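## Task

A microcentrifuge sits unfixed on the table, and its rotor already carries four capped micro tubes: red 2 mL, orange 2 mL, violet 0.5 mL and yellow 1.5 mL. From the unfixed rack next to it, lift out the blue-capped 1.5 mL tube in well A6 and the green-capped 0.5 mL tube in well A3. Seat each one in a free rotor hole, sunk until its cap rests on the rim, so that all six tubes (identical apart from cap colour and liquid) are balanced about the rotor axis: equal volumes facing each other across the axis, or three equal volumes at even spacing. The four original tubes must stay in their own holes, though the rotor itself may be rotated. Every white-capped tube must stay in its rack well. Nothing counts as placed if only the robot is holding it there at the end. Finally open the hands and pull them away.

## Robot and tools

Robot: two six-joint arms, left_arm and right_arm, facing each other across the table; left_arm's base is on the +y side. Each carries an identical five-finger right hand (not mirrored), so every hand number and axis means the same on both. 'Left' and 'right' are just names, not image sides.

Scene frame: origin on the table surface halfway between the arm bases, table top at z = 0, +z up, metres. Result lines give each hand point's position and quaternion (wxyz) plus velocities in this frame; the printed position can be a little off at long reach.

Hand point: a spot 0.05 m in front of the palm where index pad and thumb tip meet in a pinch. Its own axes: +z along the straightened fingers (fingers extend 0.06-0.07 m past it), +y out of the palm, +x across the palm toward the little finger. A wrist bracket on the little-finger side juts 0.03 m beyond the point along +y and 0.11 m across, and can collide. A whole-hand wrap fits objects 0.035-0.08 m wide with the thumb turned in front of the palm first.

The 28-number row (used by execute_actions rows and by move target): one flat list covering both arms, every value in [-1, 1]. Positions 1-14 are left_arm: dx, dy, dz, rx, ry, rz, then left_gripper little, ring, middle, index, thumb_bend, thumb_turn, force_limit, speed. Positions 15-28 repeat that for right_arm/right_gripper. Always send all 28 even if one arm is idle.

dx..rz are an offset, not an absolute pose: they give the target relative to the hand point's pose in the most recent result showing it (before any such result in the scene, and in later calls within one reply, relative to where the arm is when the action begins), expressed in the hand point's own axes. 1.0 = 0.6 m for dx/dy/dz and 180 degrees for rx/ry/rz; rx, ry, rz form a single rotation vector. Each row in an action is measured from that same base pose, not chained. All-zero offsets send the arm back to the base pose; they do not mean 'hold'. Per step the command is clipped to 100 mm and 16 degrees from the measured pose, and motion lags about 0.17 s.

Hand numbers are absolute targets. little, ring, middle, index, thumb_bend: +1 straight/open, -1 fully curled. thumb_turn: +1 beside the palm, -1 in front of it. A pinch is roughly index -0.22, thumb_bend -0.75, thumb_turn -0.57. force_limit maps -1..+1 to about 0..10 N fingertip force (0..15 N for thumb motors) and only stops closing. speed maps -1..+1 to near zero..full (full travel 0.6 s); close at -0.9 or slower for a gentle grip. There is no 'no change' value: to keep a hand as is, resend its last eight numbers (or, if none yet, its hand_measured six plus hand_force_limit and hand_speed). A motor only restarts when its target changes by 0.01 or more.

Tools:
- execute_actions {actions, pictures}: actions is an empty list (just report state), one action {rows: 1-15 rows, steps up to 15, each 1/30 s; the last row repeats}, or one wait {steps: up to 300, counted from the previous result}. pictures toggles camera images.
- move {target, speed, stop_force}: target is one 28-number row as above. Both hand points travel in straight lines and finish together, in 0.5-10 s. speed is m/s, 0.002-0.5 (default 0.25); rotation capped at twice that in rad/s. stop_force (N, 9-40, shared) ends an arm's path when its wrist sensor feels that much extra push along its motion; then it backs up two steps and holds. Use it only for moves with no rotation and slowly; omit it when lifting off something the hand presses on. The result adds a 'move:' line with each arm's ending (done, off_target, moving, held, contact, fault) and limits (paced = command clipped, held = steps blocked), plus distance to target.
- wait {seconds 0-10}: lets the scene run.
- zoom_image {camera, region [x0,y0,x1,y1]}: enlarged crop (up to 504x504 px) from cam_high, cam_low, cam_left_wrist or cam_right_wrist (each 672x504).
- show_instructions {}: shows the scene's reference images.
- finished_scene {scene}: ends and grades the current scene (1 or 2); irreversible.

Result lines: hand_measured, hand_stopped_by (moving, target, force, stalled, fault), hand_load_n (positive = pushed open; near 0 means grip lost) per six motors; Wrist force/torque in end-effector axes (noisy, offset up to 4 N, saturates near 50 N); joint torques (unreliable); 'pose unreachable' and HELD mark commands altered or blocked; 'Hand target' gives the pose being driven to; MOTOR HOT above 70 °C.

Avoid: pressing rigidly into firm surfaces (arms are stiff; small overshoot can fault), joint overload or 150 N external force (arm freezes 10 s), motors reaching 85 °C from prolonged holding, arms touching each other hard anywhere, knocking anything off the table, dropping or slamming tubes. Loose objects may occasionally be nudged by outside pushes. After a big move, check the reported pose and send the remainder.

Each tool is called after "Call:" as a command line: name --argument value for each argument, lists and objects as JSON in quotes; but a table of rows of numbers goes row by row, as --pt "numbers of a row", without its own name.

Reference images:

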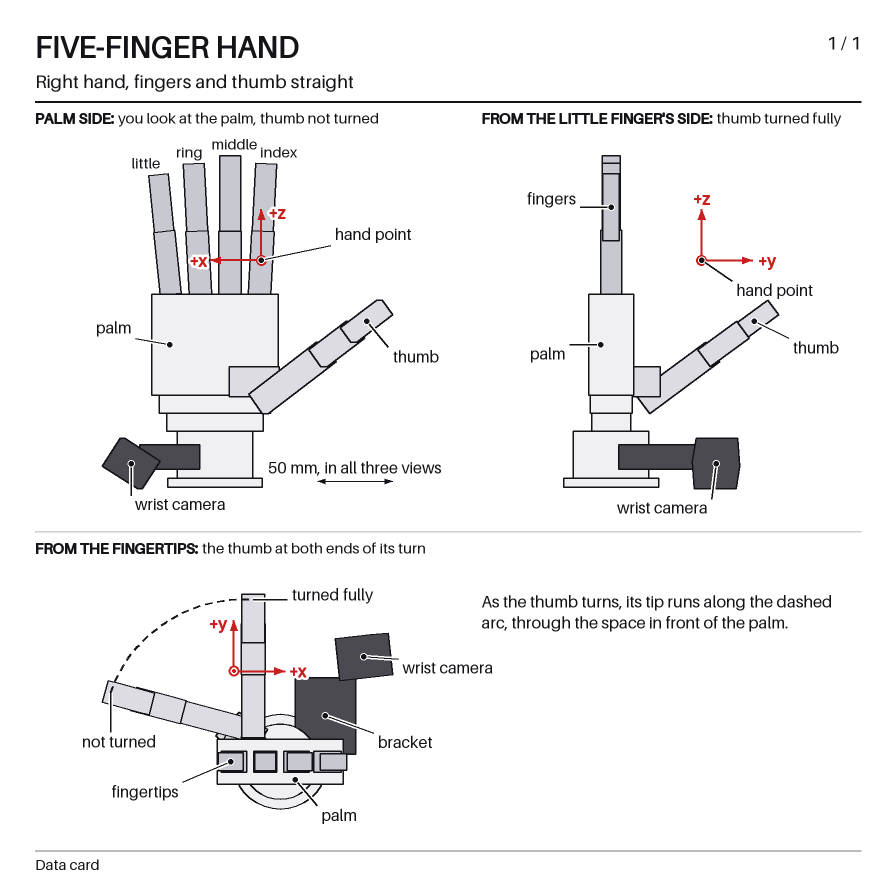

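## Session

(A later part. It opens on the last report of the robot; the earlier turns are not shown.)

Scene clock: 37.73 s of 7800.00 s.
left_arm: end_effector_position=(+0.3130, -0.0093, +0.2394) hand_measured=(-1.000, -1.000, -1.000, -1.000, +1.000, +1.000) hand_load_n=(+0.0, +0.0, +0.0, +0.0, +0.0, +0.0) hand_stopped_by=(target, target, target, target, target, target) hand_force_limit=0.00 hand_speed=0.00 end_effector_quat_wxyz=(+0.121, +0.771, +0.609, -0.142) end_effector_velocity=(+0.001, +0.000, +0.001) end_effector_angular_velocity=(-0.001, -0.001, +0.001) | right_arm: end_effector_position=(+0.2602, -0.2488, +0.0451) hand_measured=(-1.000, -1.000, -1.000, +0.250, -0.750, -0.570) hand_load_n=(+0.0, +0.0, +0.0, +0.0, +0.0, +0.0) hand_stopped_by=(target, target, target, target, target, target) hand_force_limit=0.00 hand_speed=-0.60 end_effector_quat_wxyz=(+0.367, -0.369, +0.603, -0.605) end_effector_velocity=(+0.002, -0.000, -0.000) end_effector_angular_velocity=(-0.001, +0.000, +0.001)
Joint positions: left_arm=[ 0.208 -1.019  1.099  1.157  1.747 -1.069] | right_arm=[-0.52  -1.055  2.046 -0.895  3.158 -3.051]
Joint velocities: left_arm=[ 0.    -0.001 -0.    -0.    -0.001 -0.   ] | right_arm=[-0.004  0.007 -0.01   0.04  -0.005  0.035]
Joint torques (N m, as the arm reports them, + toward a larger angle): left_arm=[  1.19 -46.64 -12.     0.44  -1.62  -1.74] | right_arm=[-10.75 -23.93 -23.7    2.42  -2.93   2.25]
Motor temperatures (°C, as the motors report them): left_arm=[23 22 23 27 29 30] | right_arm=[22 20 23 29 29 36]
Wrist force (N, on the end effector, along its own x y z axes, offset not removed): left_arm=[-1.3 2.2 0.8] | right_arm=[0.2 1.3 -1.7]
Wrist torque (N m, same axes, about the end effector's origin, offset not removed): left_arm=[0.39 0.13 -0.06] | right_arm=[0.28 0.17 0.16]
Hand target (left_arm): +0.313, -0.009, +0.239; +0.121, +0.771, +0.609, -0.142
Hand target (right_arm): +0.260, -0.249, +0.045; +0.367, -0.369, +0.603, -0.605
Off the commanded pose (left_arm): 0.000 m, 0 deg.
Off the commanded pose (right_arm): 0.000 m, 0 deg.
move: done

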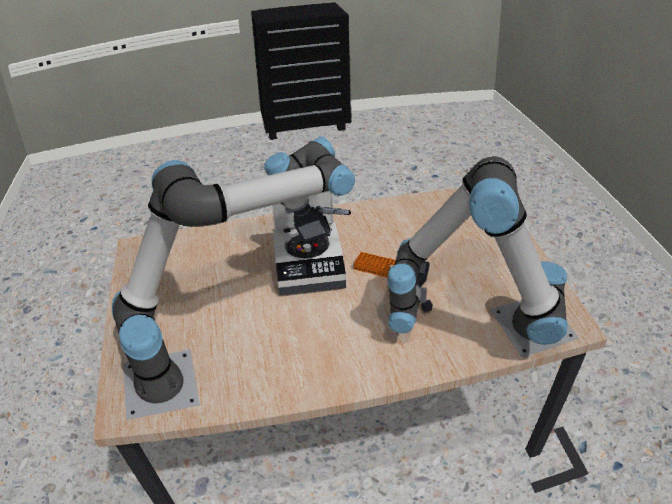

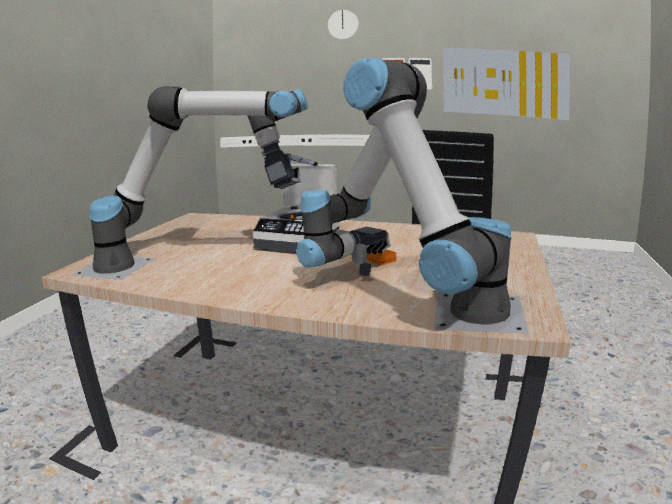

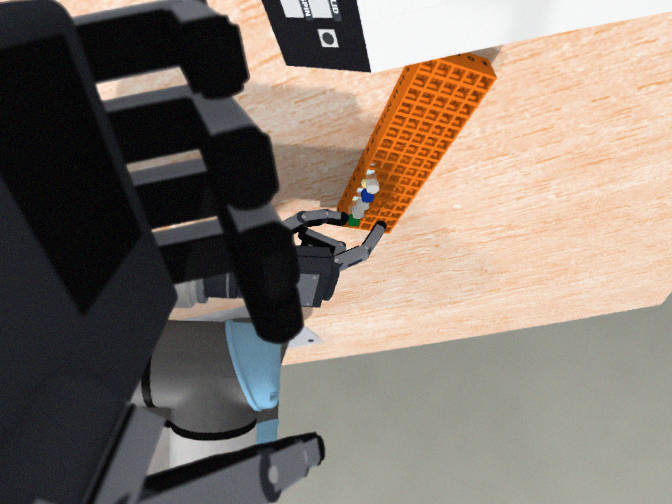

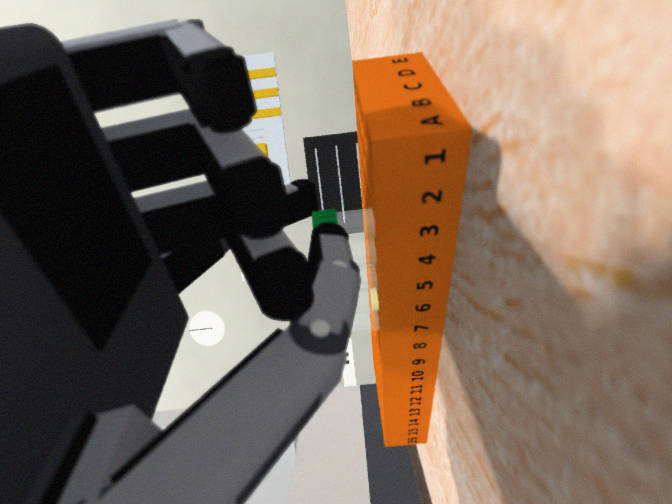

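Call:
move --target '[0,0,0,0,0,0,-1,-1,-1,-1,1,1,0,0,-0.001,-0.0025,0.001,0,0,0,-1,-1,-1,-0.25,-0.75,-0.57,0.2,-0.88]' --speed 0.02

Call:
zoom_image --camera "cam_left_wrist" --region '[295, 170, 415, 290]'

Call:
zoom_image --camera "cam_right_wrist" --region '[260, 140, 460, 340]'

Scene clock: 40.47 s of 7800.00 s.
left_arm: end_effector_position=(+0.3130, -0.0093, +0.2394) hand_measured=(-1.000, -1.000, -1.000, -1.000, +1.000, +1.000) hand_load_n=(+0.0, +0.0, +0.0, +0.0, +0.0, +0.0) hand_stopped_by=(target, target, target, target, target, target) hand_force_limit=0.00 hand_speed=0.00 end_effector_quat_wxyz=(+0.121, +0.771, +0.609, -0.142) end_effector_velocity=(+0.000, +0.000, -0.000) end_effector_angular_velocity=(+0.001, +0.001, -0.000) | right_arm: end_effector_position=(+0.2610, -0.2485, +0.0466) hand_measured=(-1.000, -1.000, -1.000, -0.046, -0.750, -0.570) hand_load_n=(+0.0, +0.0, +0.0, +7.5, +1.5, +0.0) hand_stopped_by=(target, target, target, force, target, target) hand_force_limit=0.20 hand_speed=-0.88 end_effector_quat_wxyz=(+0.367, -0.369, +0.603, -0.605) end_effector_velocity=(+0.001, -0.000, -0.000) end_effector_angular_velocity=(+0.000, -0.000, -0.002)
Joint positions: left_arm=[ 0.208 -1.019  1.099  1.157  1.747 -1.069] | right_arm=[-0.522 -1.057  2.043 -0.885  3.156 -3.046]
Joint velocities: left_arm=[ 0.001  0.001 -0.     0.     0.001  0.001] | right_arm=[-0.002  0.001 -0.     0.001  0.     0.001]
Joint torques (N m, as the arm reports them, + toward a larger angle): left_arm=[  0.76 -44.15 -15.48   0.69   2.3   -1.51] | right_arm=[ -8.25 -21.91 -22.28   2.22  -2.71   1.99]
Motor temperatures (°C, as the motors report them): left_arm=[23 22 23 27 29 30] | right_arm=[22 20 23 29 29 36]
Wrist force (N, on the end effector, along its own x y z axes, offset not removed): left_arm=[1.9 3.8 1.9] | right_arm=[3.2 -2.0 0.7]
Wrist torque (N m, same axes, about the end effector's origin, offset not removed): left_arm=[0.48 -0.40 0.17] | right_arm=[0.54 -0.51 0.64]
Hand target (left_arm): +0.313, -0.009, +0.239; +0.121, +0.771, +0.609, -0.142
Hand target (right_arm): +0.261, -0.249, +0.047; +0.367, -0.369, +0.603, -0.605
Off the commanded pose (left_arm): 0.000 m, 0 deg.
Off the commanded pose (right_arm): 0.000 m, 0 deg.
move: done

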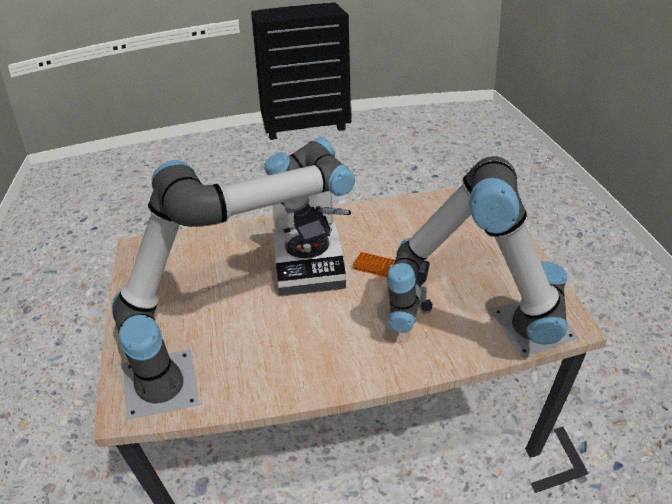

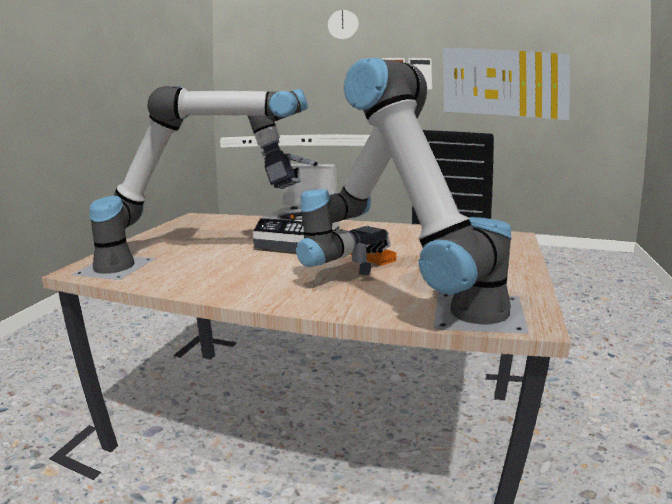

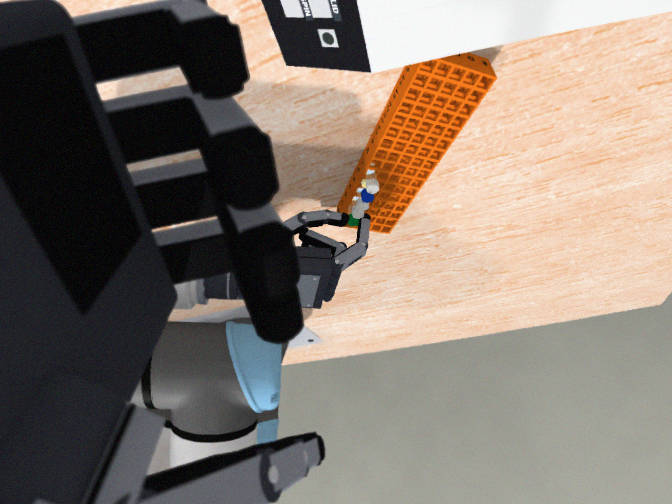

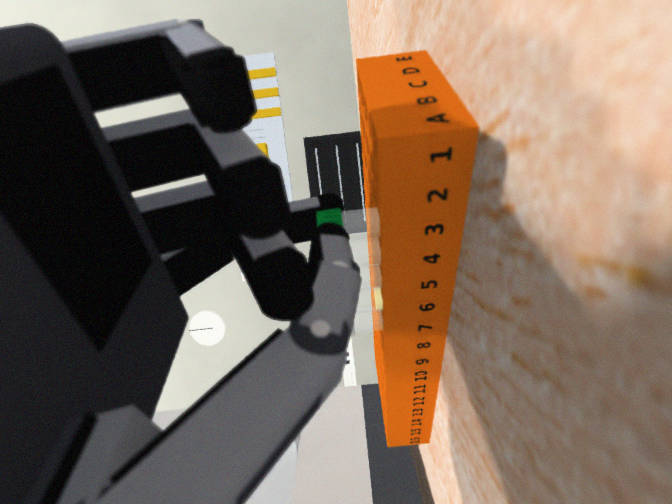

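Region (295, 170, 415, 290) of cam_left_wrist's 672x504 image, scaled by 4.200, with more detail than that image has.

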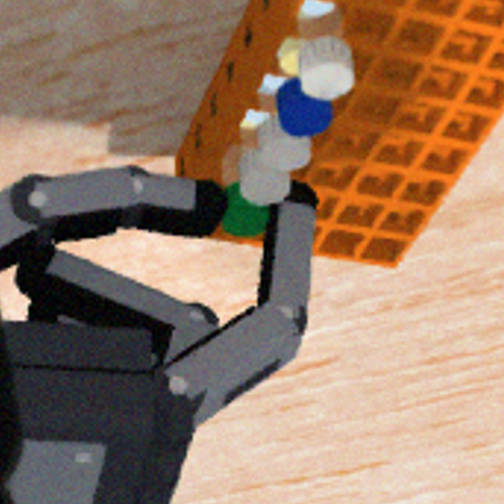

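Region (260, 140, 460, 340) of cam_right_wrist's 672x504 image, scaled by 2.520, with more detail than that image has.

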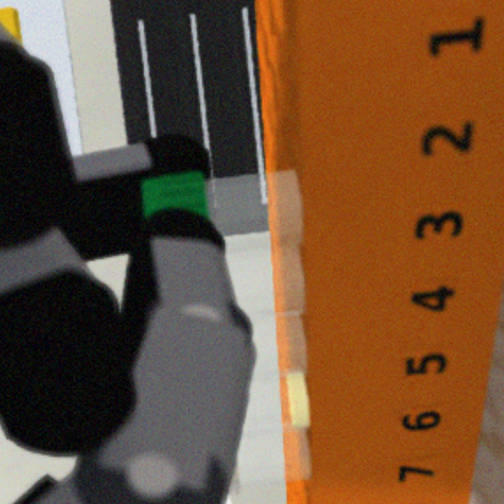

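Call:
move --target '[0.388,0.033,-0.15,0,0,0,-1,-1,-1,-1,1,1,0,0,0,-0.09,0,0,0,0,-1,-1,-1,-0.25,-0.75,-0.57,0.2,-0.88]' --speed 0.15

Call:
zoom_image --camera "cam_left_wrist" --region '[270, 130, 470, 330]'

Scene clock: 44.17 s of 7800.00 s.
left_arm: end_effector_position=(+0.3897, +0.2288, +0.2383) hand_measured=(-1.000, -1.000, -1.000, -1.000, +1.000, +1.000) hand_load_n=(+0.0, +0.0, +0.0, +0.0, +0.0, +0.0) hand_stopped_by=(target, target, target, target, target, target) hand_force_limit=0.00 hand_speed=0.00 end_effector_quat_wxyz=(+0.121, +0.771, +0.609, -0.143) end_effector_velocity=(+0.001, +0.002, +0.000) end_effector_angular_velocity=(-0.000, -0.000, +0.001) | right_arm: end_effector_position=(+0.2610, -0.2483, +0.1007) hand_measured=(-1.000, -1.000, -1.000, -0.046, -0.748, -0.570) hand_load_n=(+0.0, +0.0, +0.0, +6.5, +2.5, +0.0) hand_stopped_by=(target, target, target, force, target, target) hand_force_limit=0.20 hand_speed=-0.88 end_effector_quat_wxyz=(+0.366, -0.369, +0.603, -0.605) end_effector_velocity=(+0.000, -0.000, +0.001) end_effector_angular_velocity=(+0.001, -0.001, -0.000)
Joint positions: left_arm=[ 0.605 -1.304  1.535  1.098  1.861 -0.677] | right_arm=[-0.522 -1.18   2.031 -0.803  3.156 -3.099]
Joint velocities: left_arm=[ 0.005 -0.001  0.001  0.001  0.001  0.004] | right_arm=[-0.001  0.    -0.003  0.012 -0.001  0.011]
Joint torques (N m, as the arm reports them, + toward a larger angle): left_arm=[  9.91 -34.96 -10.51   3.17   2.48   1.6 ] | right_arm=[  5.67 -28.89 -25.46   2.4    2.31   2.32]
Motor temperatures (°C, as the motors report them): left_arm=[23 22 23 27 29 30] | right_arm=[22 20 23 29 29 36]
Wrist force (N, on the end effector, along its own x y z axes, offset not removed): left_arm=[0.4 4.5 1.3] | right_arm=[4.3 4.6 -3.4]
Wrist torque (N m, same axes, about the end effector's origin, offset not removed): left_arm=[0.63 -0.06 0.14] | right_arm=[0.83 -0.51 0.49]
Hand target (left_arm): +0.390, +0.229, +0.238; +0.121, +0.771, +0.609, -0.143
Hand target (right_arm): +0.261, -0.248, +0.101; +0.366, -0.369, +0.603, -0.605
Off the commanded pose (left_arm): 0.000 m, 0 deg.
Off the commanded pose (right_arm): 0.000 m, 0 deg.
move: done

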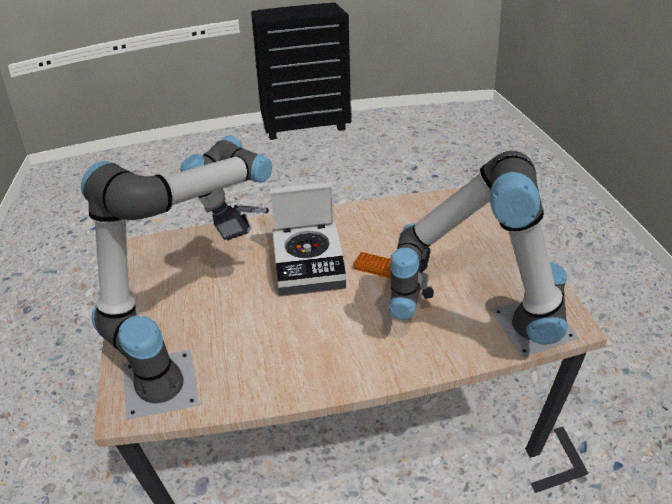

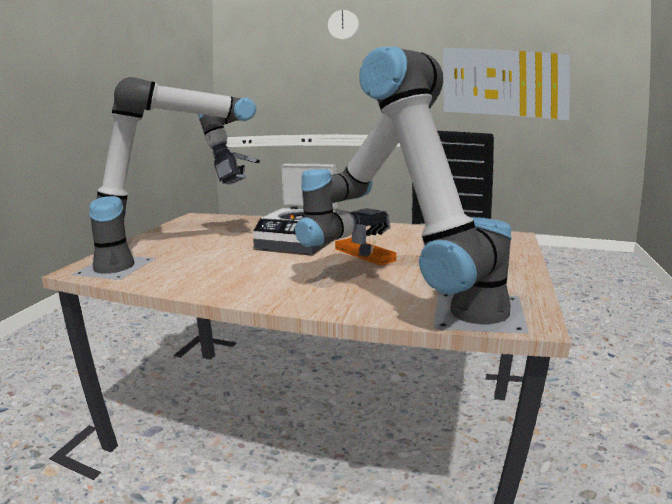

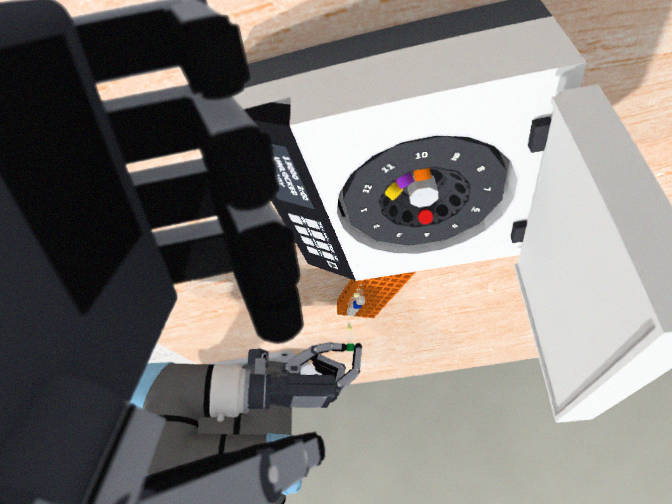

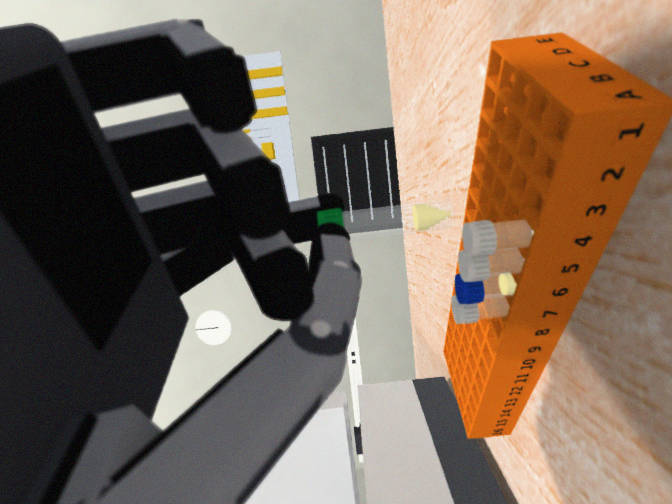

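Region (270, 130, 470, 330) of cam_left_wrist's 672x504 image, scaled by 2.520, with more detail than that image has.

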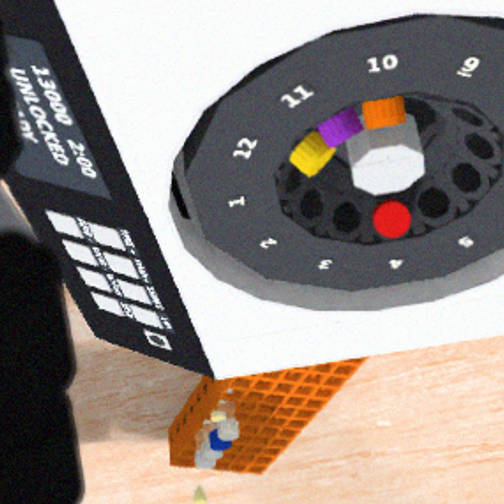

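Call:
move --target '[0.06,0,-0.085,0,0,0,-1,-1,-1,-1,-1,1,0,0,-0.242,-0.167,0.004,0,-0.333,0,-1,-1,-1,-0.25,-0.75,-0.57,0.2,-0.88]' --speed 0.25

Scene clock: 51.33 s of 7800.00 s.
left_arm: end_effector_position=(+0.4013, +0.2797, +0.2725) hand_measured=(-1.000, -1.000, -1.000, -1.000, -1.000, +1.000) hand_load_n=(+0.0, +0.0, +0.0, +0.0, +0.0, +0.0) hand_stopped_by=(target, target, target, target, target, target) hand_force_limit=0.00 hand_speed=0.00 end_effector_quat_wxyz=(+0.121, +0.771, +0.609, -0.143) end_effector_velocity=(+0.001, +0.001, -0.000) end_effector_angular_velocity=(+0.001, +0.001, +0.002) | right_arm: end_effector_position=(+0.3300, -0.1201, +0.2004) hand_measured=(-1.000, -1.000, -1.000, -0.046, -0.748, -0.570) hand_load_n=(+0.0, +0.0, +0.0, +6.5, +2.5, +0.0) hand_stopped_by=(target, target, target, force, target, target) hand_force_limit=0.20 hand_speed=-0.88 end_effector_quat_wxyz=(+0.619, -0.622, +0.339, -0.341) end_effector_velocity=(+0.000, +0.001, -0.000) end_effector_angular_velocity=(-0.001, +0.002, +0.010)
Joint positions: left_arm=[ 0.716 -1.351  1.513  1.2    1.886 -0.564] | right_arm=[-0.958 -1.542  2.156 -0.612  1.675 -3.146]
Joint velocities: left_arm=[ 0.002  0.001  0.     0.001  0.    -0.   ] | right_arm=[-0.005  0.001 -0.002  0.003 -0.015  0.   ]
Joint torques (N m, as the arm reports them, + toward a larger angle): left_arm=[ 10.51 -34.47 -26.17   3.33   2.38   1.71] | right_arm=[ -7.09  -9.98 -31.79   0.44  -2.99   2.19]
Motor temperatures (°C, as the motors report them): left_arm=[23 22 23 27 29 30] | right_arm=[22 20 23 29 29 36]
Wrist force (N, on the end effector, along its own x y z axes, offset not removed): left_arm=[2.9 5.3 0.2] | right_arm=[2.4 1.0 -0.7]
Wrist torque (N m, same axes, about the end effector's origin, offset not removed): left_arm=[0.74 -0.41 0.23] | right_arm=[0.19 -0.30 0.35]
Hand target (left_arm): +0.401, +0.280, +0.273; +0.121, +0.771, +0.609, -0.143
Hand target (right_arm): +0.330, -0.120, +0.200; +0.619, -0.622, +0.339, -0.340
Off the commanded pose (left_arm): 0.000 m, 0 deg.
Off the commanded pose (right_arm): 0.000 m, 0 deg.
move: done

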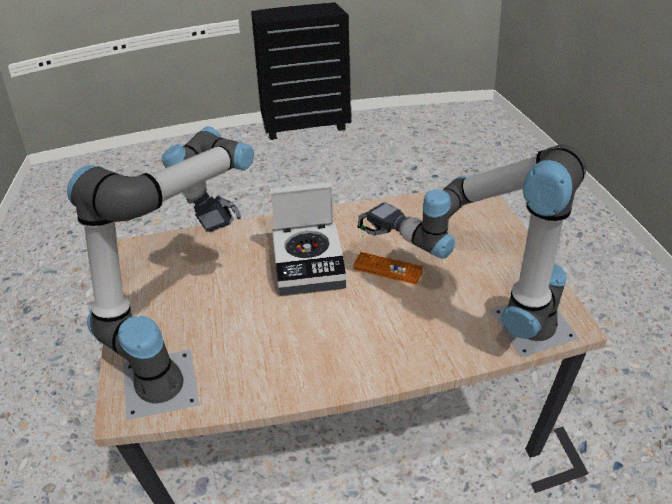

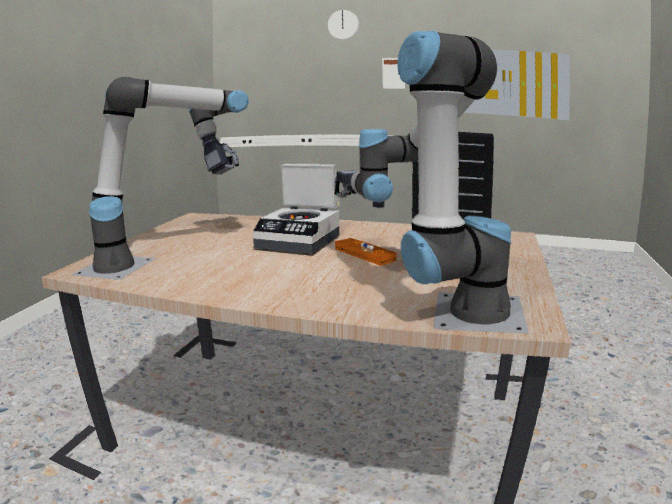

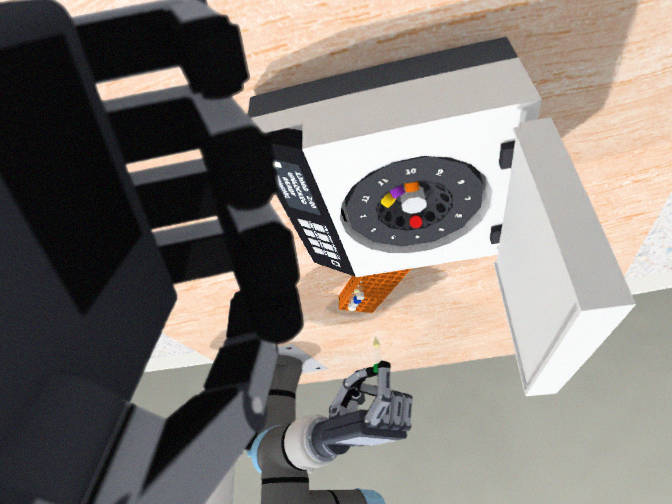

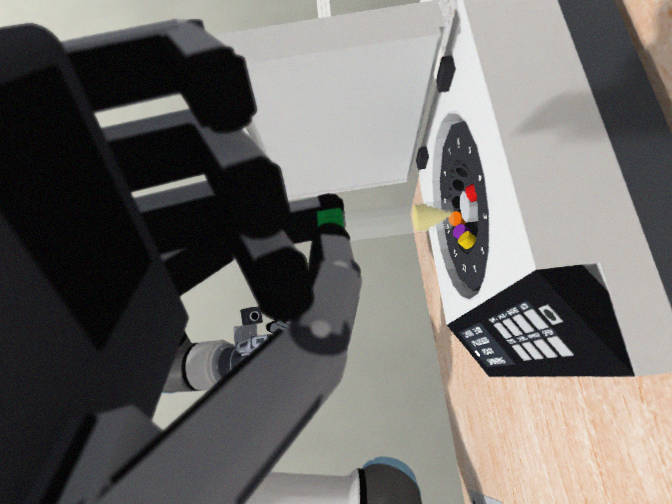

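Call:
move --target '[0,0,0,0,0,0,-1,-1,-1,-1,-1,1,0,0,-0.183,0.097,0.272,-0.05,-0.086,-0.244,-1,-1,-1,-0.25,-0.75,-0.57,0.2,-0.88]' --speed 0.15

Call:
zoom_image --camera "cam_left_wrist" --region '[330, 140, 500, 310]'

Call:
zoom_image --camera "cam_high" --region '[270, 200, 370, 275]'

Scene clock: 55.93 s of 7800.00 s.
left_arm: end_effector_position=(+0.4013, +0.2797, +0.2726) hand_measured=(-1.000, -1.000, -1.000, -1.000, -1.000, +1.000) hand_load_n=(+0.0, +0.0, +0.0, +0.0, +0.0, +0.0) hand_stopped_by=(target, target, target, target, target, target) hand_force_limit=0.00 hand_speed=0.00 end_effector_quat_wxyz=(+0.121, +0.771, +0.609, -0.143) end_effector_velocity=(-0.000, -0.000, +0.000) end_effector_angular_velocity=(-0.000, +0.000, -0.000) | right_arm: end_effector_position=(+0.4083, +0.0598, +0.1413) hand_measured=(-1.000, -1.000, -1.000, -0.046, -0.748, -0.570) hand_load_n=(+0.0, +0.0, +0.0, +6.5, +2.5, +0.0) hand_stopped_by=(target, target, target, force, target, target) hand_force_limit=0.20 hand_speed=-0.88 end_effector_quat_wxyz=(+0.437, -0.787, +0.024, -0.435) end_effector_velocity=(+0.000, +0.001, -0.002) end_effector_angular_velocity=(-0.009, +0.001, +0.001)
Joint positions: left_arm=[ 0.716 -1.351  1.513  1.2    1.886 -0.564] | right_arm=[-0.783 -1.006  1.426 -0.177  1.658 -3.873]
Joint velocities: left_arm=[-0.001  0.    -0.    -0.     0.    -0.001] | right_arm=[ 0.002  0.005 -0.008  0.009  0.002 -0.005]
Joint torques (N m, as the arm reports them, + toward a larger angle): left_arm=[-12.05 -23.51 -20.33   0.73   1.06  -1.75] | right_arm=[  7.05 -32.81 -32.05   1.07   2.24  -2.59]
Motor temperatures (°C, as the motors report them): left_arm=[23 22 23 27 29 30] | right_arm=[22 20 23 29 29 36]
Wrist force (N, on the end effector, along its own x y z axes, offset not removed): left_arm=[2.6 4.1 3.0] | right_arm=[1.2 3.4 -3.4]
Wrist torque (N m, same axes, about the end effector's origin, offset not removed): left_arm=[0.50 -0.50 0.28] | right_arm=[0.81 0.22 0.29]
Hand target (left_arm): +0.401, +0.280, +0.273; +0.121, +0.771, +0.609, -0.143
Hand target (right_arm): +0.408, +0.060, +0.141; -0.437, +0.787, -0.023, +0.435
Off the commanded pose (left_arm): 0.000 m, 0 deg.
Off the commanded pose (right_arm): 0.000 m, 0 deg.
move: done

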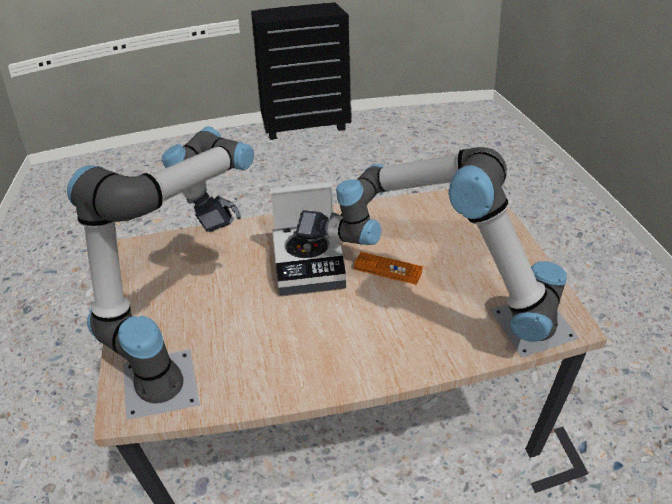

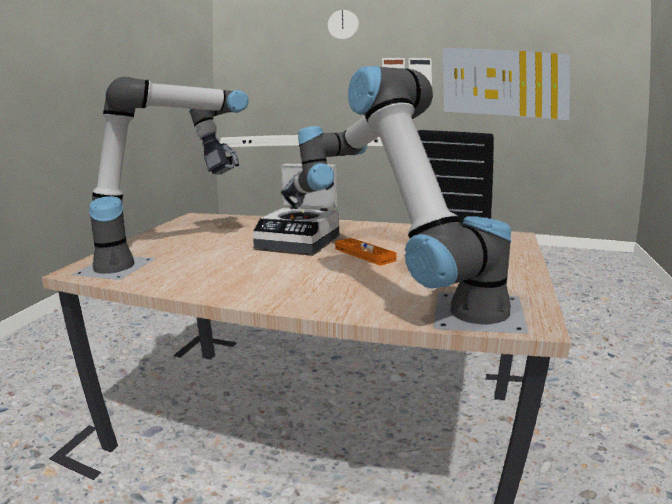

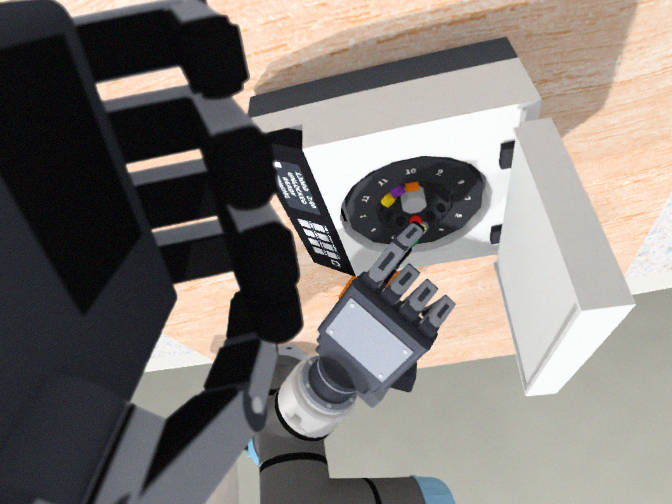

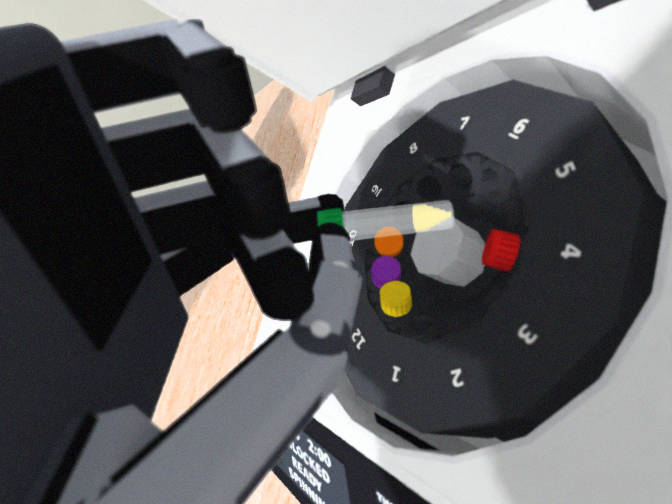

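Region (330, 140, 500, 310) of cam_left_wrist's 672x504 image, scaled by 2.965, with more detail than that image has.

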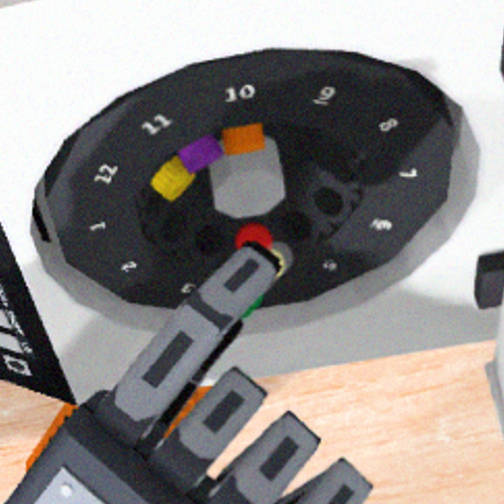

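Region (270, 200, 370, 275) of cam_high's 672x504 image, scaled by 5.040, with more detail than that image has; it fills the top 378 rows of this view, and the rest is white.

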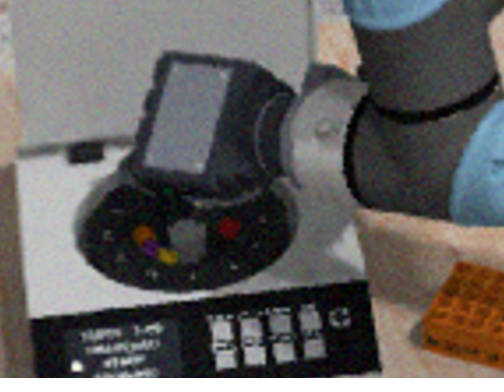

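Call:
move --target '[0,0,0,0,0,0,-1,-1,-1,-1,-1,1,0,0,0,0.02,0,0,0,0,-1,-1,-1,-0.25,-0.75,-0.57,0.2,-0.88]' --speed 0.03

Call:
zoom_image --camera "cam_left_wrist" --region '[375, 170, 475, 270]'

Call:
zoom_image --camera "cam_right_wrist" --region '[370, 130, 550, 310]'

Scene clock: 57.67 s of 7800.00 s.
left_arm: end_effector_position=(+0.4013, +0.2797, +0.2726) hand_measured=(-1.000, -1.000, -1.000, -1.000, -1.000, +1.000) hand_load_n=(+0.0, +0.0, +0.0, +0.0, +0.0, +0.0) hand_stopped_by=(target, target, target, target, target, target) hand_force_limit=0.00 hand_speed=0.00 end_effector_quat_wxyz=(+0.121, +0.771, +0.609, -0.143) end_effector_velocity=(-0.000, -0.001, +0.000) end_effector_angular_velocity=(-0.000, -0.000, -0.001) | right_arm: end_effector_position=(+0.4123, +0.0525, +0.1329) hand_measured=(-1.000, -1.000, -1.000, -0.046, -0.748, -0.570) hand_load_n=(+0.0, +0.0, +0.0, +6.5, +2.5, +0.0) hand_stopped_by=(target, target, target, force, target, target) hand_force_limit=0.20 hand_speed=-0.88 end_effector_quat_wxyz=(+0.437, -0.787, +0.024, -0.435) end_effector_velocity=(+0.000, -0.001, -0.002) end_effector_angular_velocity=(-0.001, +0.001, +0.000)
Joint positions: left_arm=[ 0.716 -1.351  1.513  1.2    1.886 -0.564] | right_arm=[-0.797 -1.007  1.453 -0.202  1.644 -3.876]
Joint velocities: left_arm=[-0.001  0.    -0.    -0.     0.     0.   ] | right_arm=[-0.002 -0.     0.004 -0.003 -0.002 -0.   ]
Joint torques (N m, as the arm reports them, + toward a larger angle): left_arm=[-11.57 -18.29 -16.92   0.41   0.36  -1.6 ] | right_arm=[ -8.92 -46.46  -7.04  -3.05  -3.04  -2.42]
Motor temperatures (°C, as the motors report them): left_arm=[23 22 23 27 29 30] | right_arm=[22 20 23 29 29 36]
Wrist force (N, on the end effector, along its own x y z axes, offset not removed): left_arm=[0.4 3.6 0.4] | right_arm=[0.2 2.7 -1.0]
Wrist torque (N m, same axes, about the end effector's origin, offset not removed): left_arm=[0.54 0.01 0.03] | right_arm=[0.43 0.09 0.40]
Hand target (left_arm): +0.401, +0.280, +0.273; +0.121, +0.771, +0.609, -0.143
Hand target (right_arm): +0.412, +0.052, +0.133; -0.437, +0.787, -0.024, +0.435
Off the commanded pose (left_arm): 0.000 m, 0 deg.
Off the commanded pose (right_arm): 0.000 m, 0 deg.
move: done

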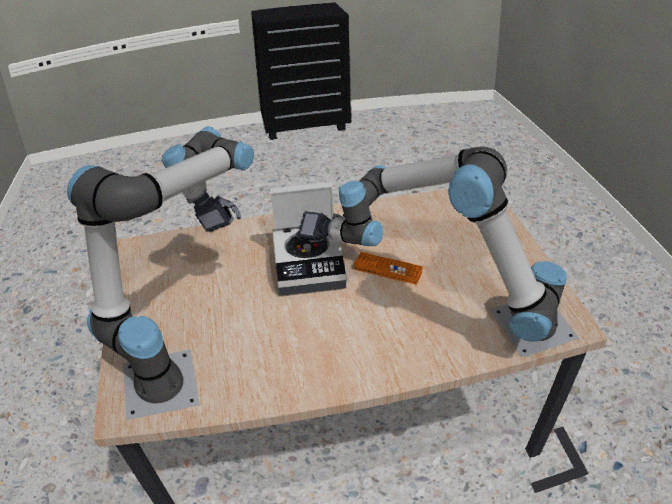

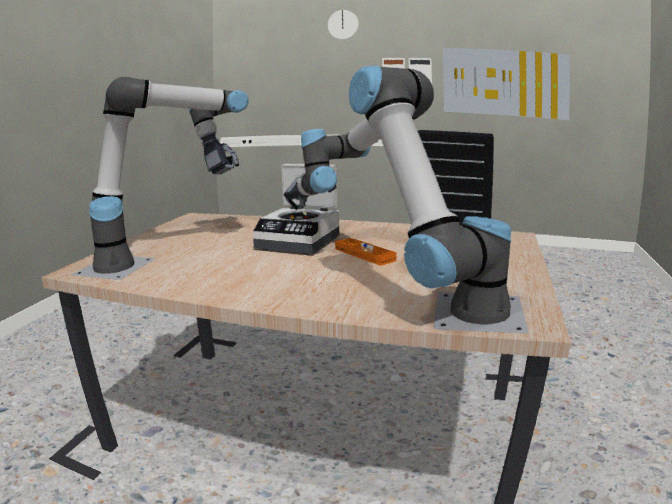

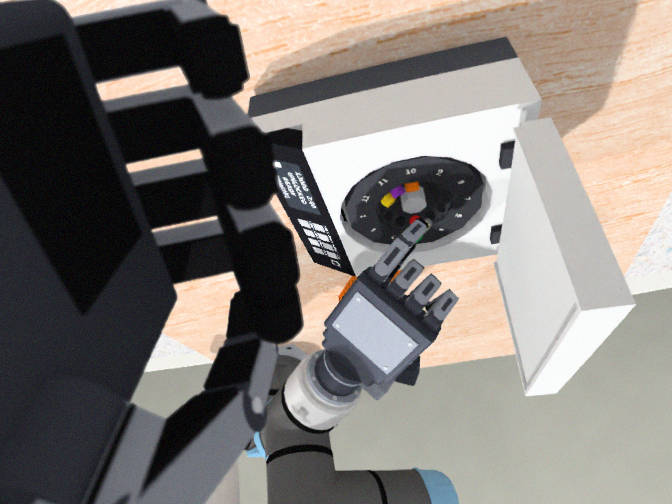

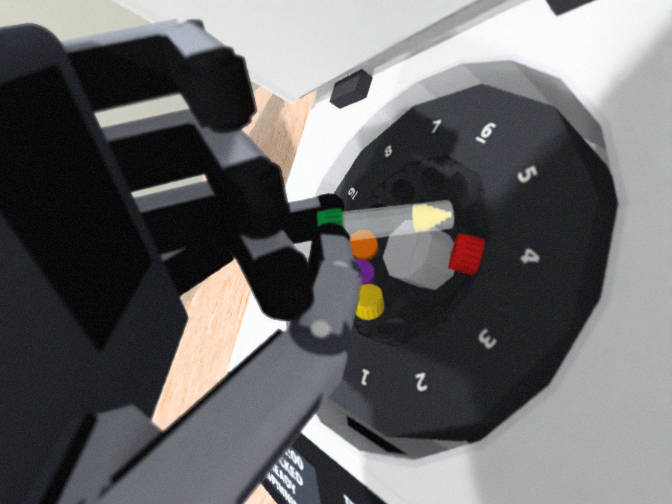

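Region (375, 170, 475, 270) of cam_left_wrist's 672x504 image, scaled by 5.040, with more detail than that image has.

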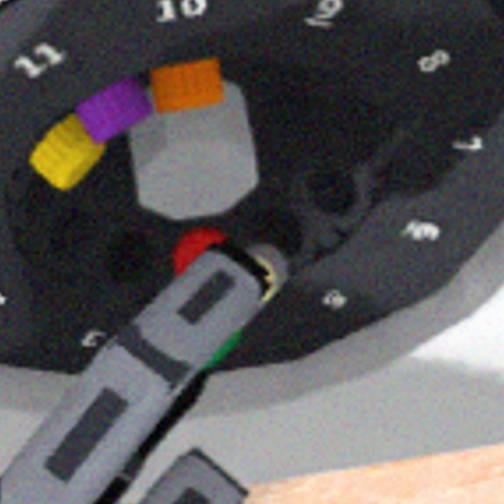

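Region (370, 130, 550, 310) of cam_right_wrist's 672x504 image, scaled by 2.800, with more detail than that image has.

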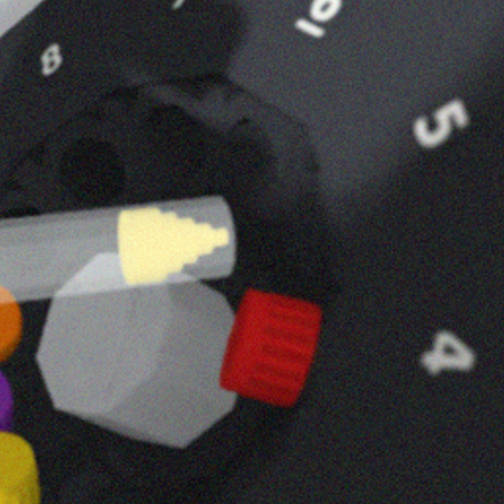

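Call:
move --target '[0,0,0,0,0,0,-1,-1,-1,-1,-1,1,0,0,-0.007,0.01,0.0043,0,0,0,-1,-1,-1,-0.25,-0.75,-0.57,0.2,-0.88]' --speed 0.02

Call:
zoom_image --camera "cam_left_wrist" --region '[375, 170, 475, 270]'

Call:
zoom_image --camera "cam_right_wrist" --region '[370, 130, 550, 310]'

Scene clock: 60.67 s of 7800.00 s.
left_arm: end_effector_position=(+0.4013, +0.2797, +0.2726) hand_measured=(-1.000, -1.000, -1.000, -1.000, -1.000, +1.000) hand_load_n=(+0.0, +0.0, +0.0, +0.0, +0.0, +0.0) hand_stopped_by=(target, target, target, target, target, target) hand_force_limit=0.00 hand_speed=0.00 end_effector_quat_wxyz=(+0.121, +0.771, +0.609, -0.143) end_effector_velocity=(+0.000, +0.000, -0.000) end_effector_angular_velocity=(+0.001, -0.001, +0.000) | right_arm: end_effector_position=(+0.4136, +0.0523, +0.1254) hand_measured=(-1.000, -1.000, -1.000, -0.046, -0.748, -0.570) hand_load_n=(+0.0, +0.0, +0.0, +6.5, +2.5, +0.0) hand_stopped_by=(target, target, target, force, target, target) hand_force_limit=0.20 hand_speed=-0.88 end_effector_quat_wxyz=(+0.437, -0.787, +0.024, -0.435) end_effector_velocity=(-0.000, +0.000, -0.003) end_effector_angular_velocity=(-0.001, +0.001, +0.001)
Joint positions: left_arm=[ 0.716 -1.351  1.513  1.2    1.886 -0.564] | right_arm=[-0.799 -0.999  1.46  -0.217  1.642 -3.877]
Joint velocities: left_arm=[ 0.001  0.    -0.    -0.    -0.001  0.001] | right_arm=[ 0.     0.003  0.003 -0.005 -0.001 -0.   ]
Joint torques (N m, as the arm reports them, + toward a larger angle): left_arm=[ -8.92 -18.24 -16.74   0.61   0.3   -1.59] | right_arm=[ -8.97 -34.88  -7.75  -3.11  -2.94  -2.56]
Motor temperatures (°C, as the motors report them): left_arm=[23 22 23 27 29 30] | right_arm=[22 20 23 29 29 36]
Wrist force (N, on the end effector, along its own x y z axes, offset not removed): left_arm=[1.3 2.3 -1.3] | right_arm=[1.3 3.1 -0.9]
Wrist torque (N m, same axes, about the end effector's origin, offset not removed): left_arm=[0.41 -0.13 0.05] | right_arm=[0.49 -0.10 0.29]
Hand target (left_arm): +0.401, +0.280, +0.273; +0.121, +0.771, +0.609, -0.143
Hand target (right_arm): +0.414, +0.052, +0.125; -0.437, +0.787, -0.024, +0.435
Off the commanded pose (left_arm): 0.000 m, 0 deg.
Off the commanded pose (right_arm): 0.000 m, 0 deg.
move: done

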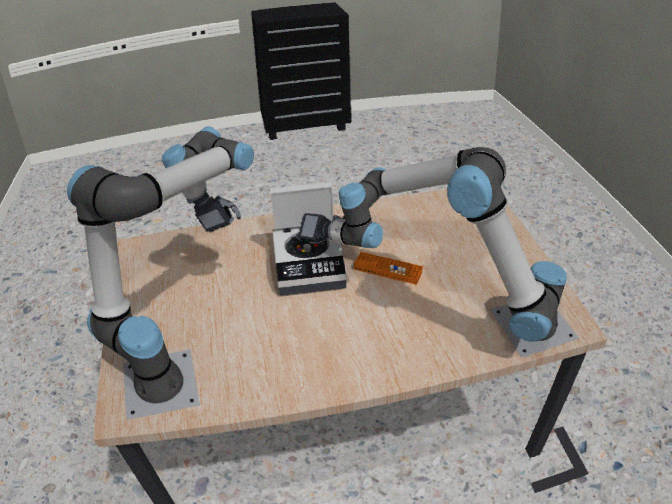

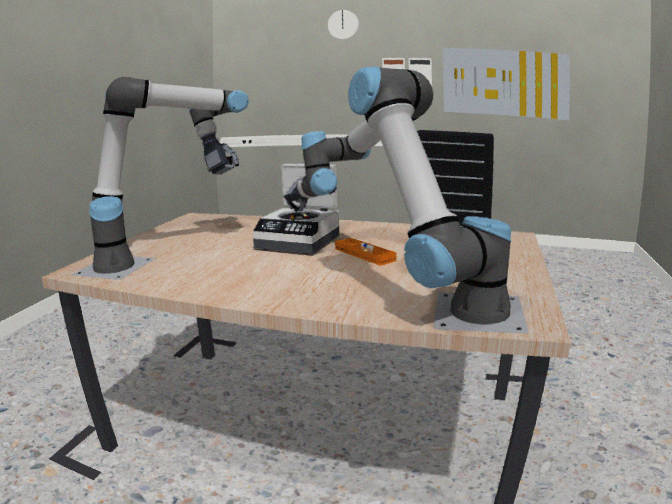

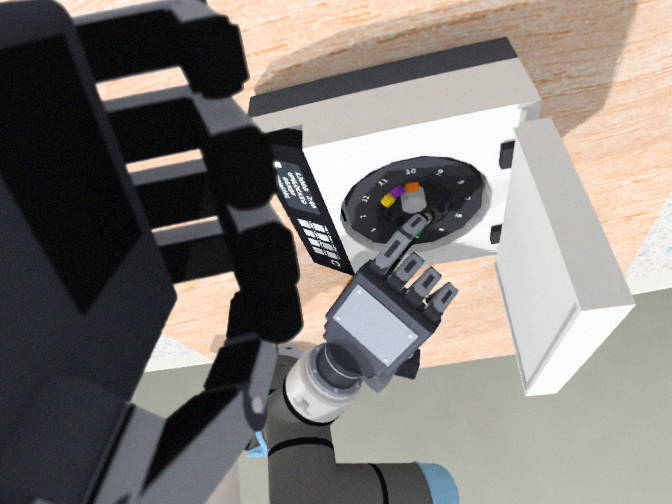

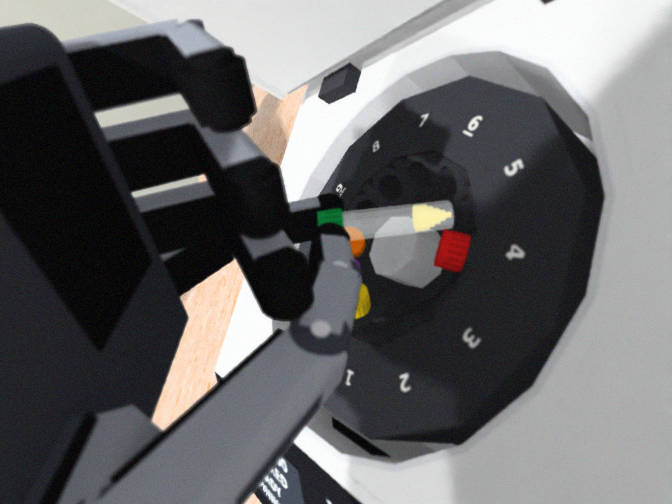

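Region (375, 170, 475, 270) of cam_left_wrist's 672x504 image, scaled by 5.040, with more detail than that image has.

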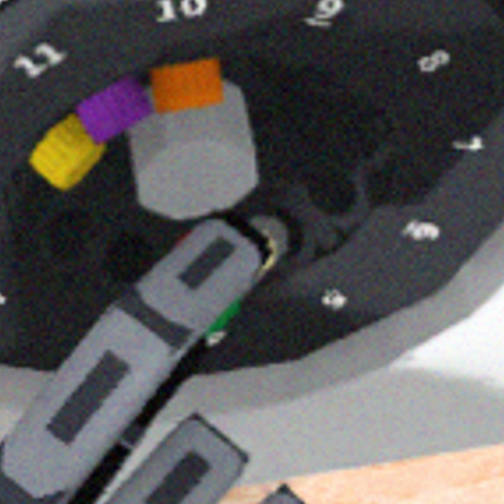

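Region (370, 130, 550, 310) of cam_right_wrist's 672x504 image, scaled by 2.800, with more detail than that image has.

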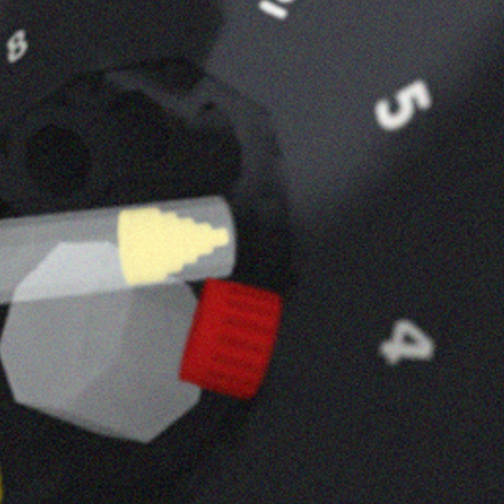

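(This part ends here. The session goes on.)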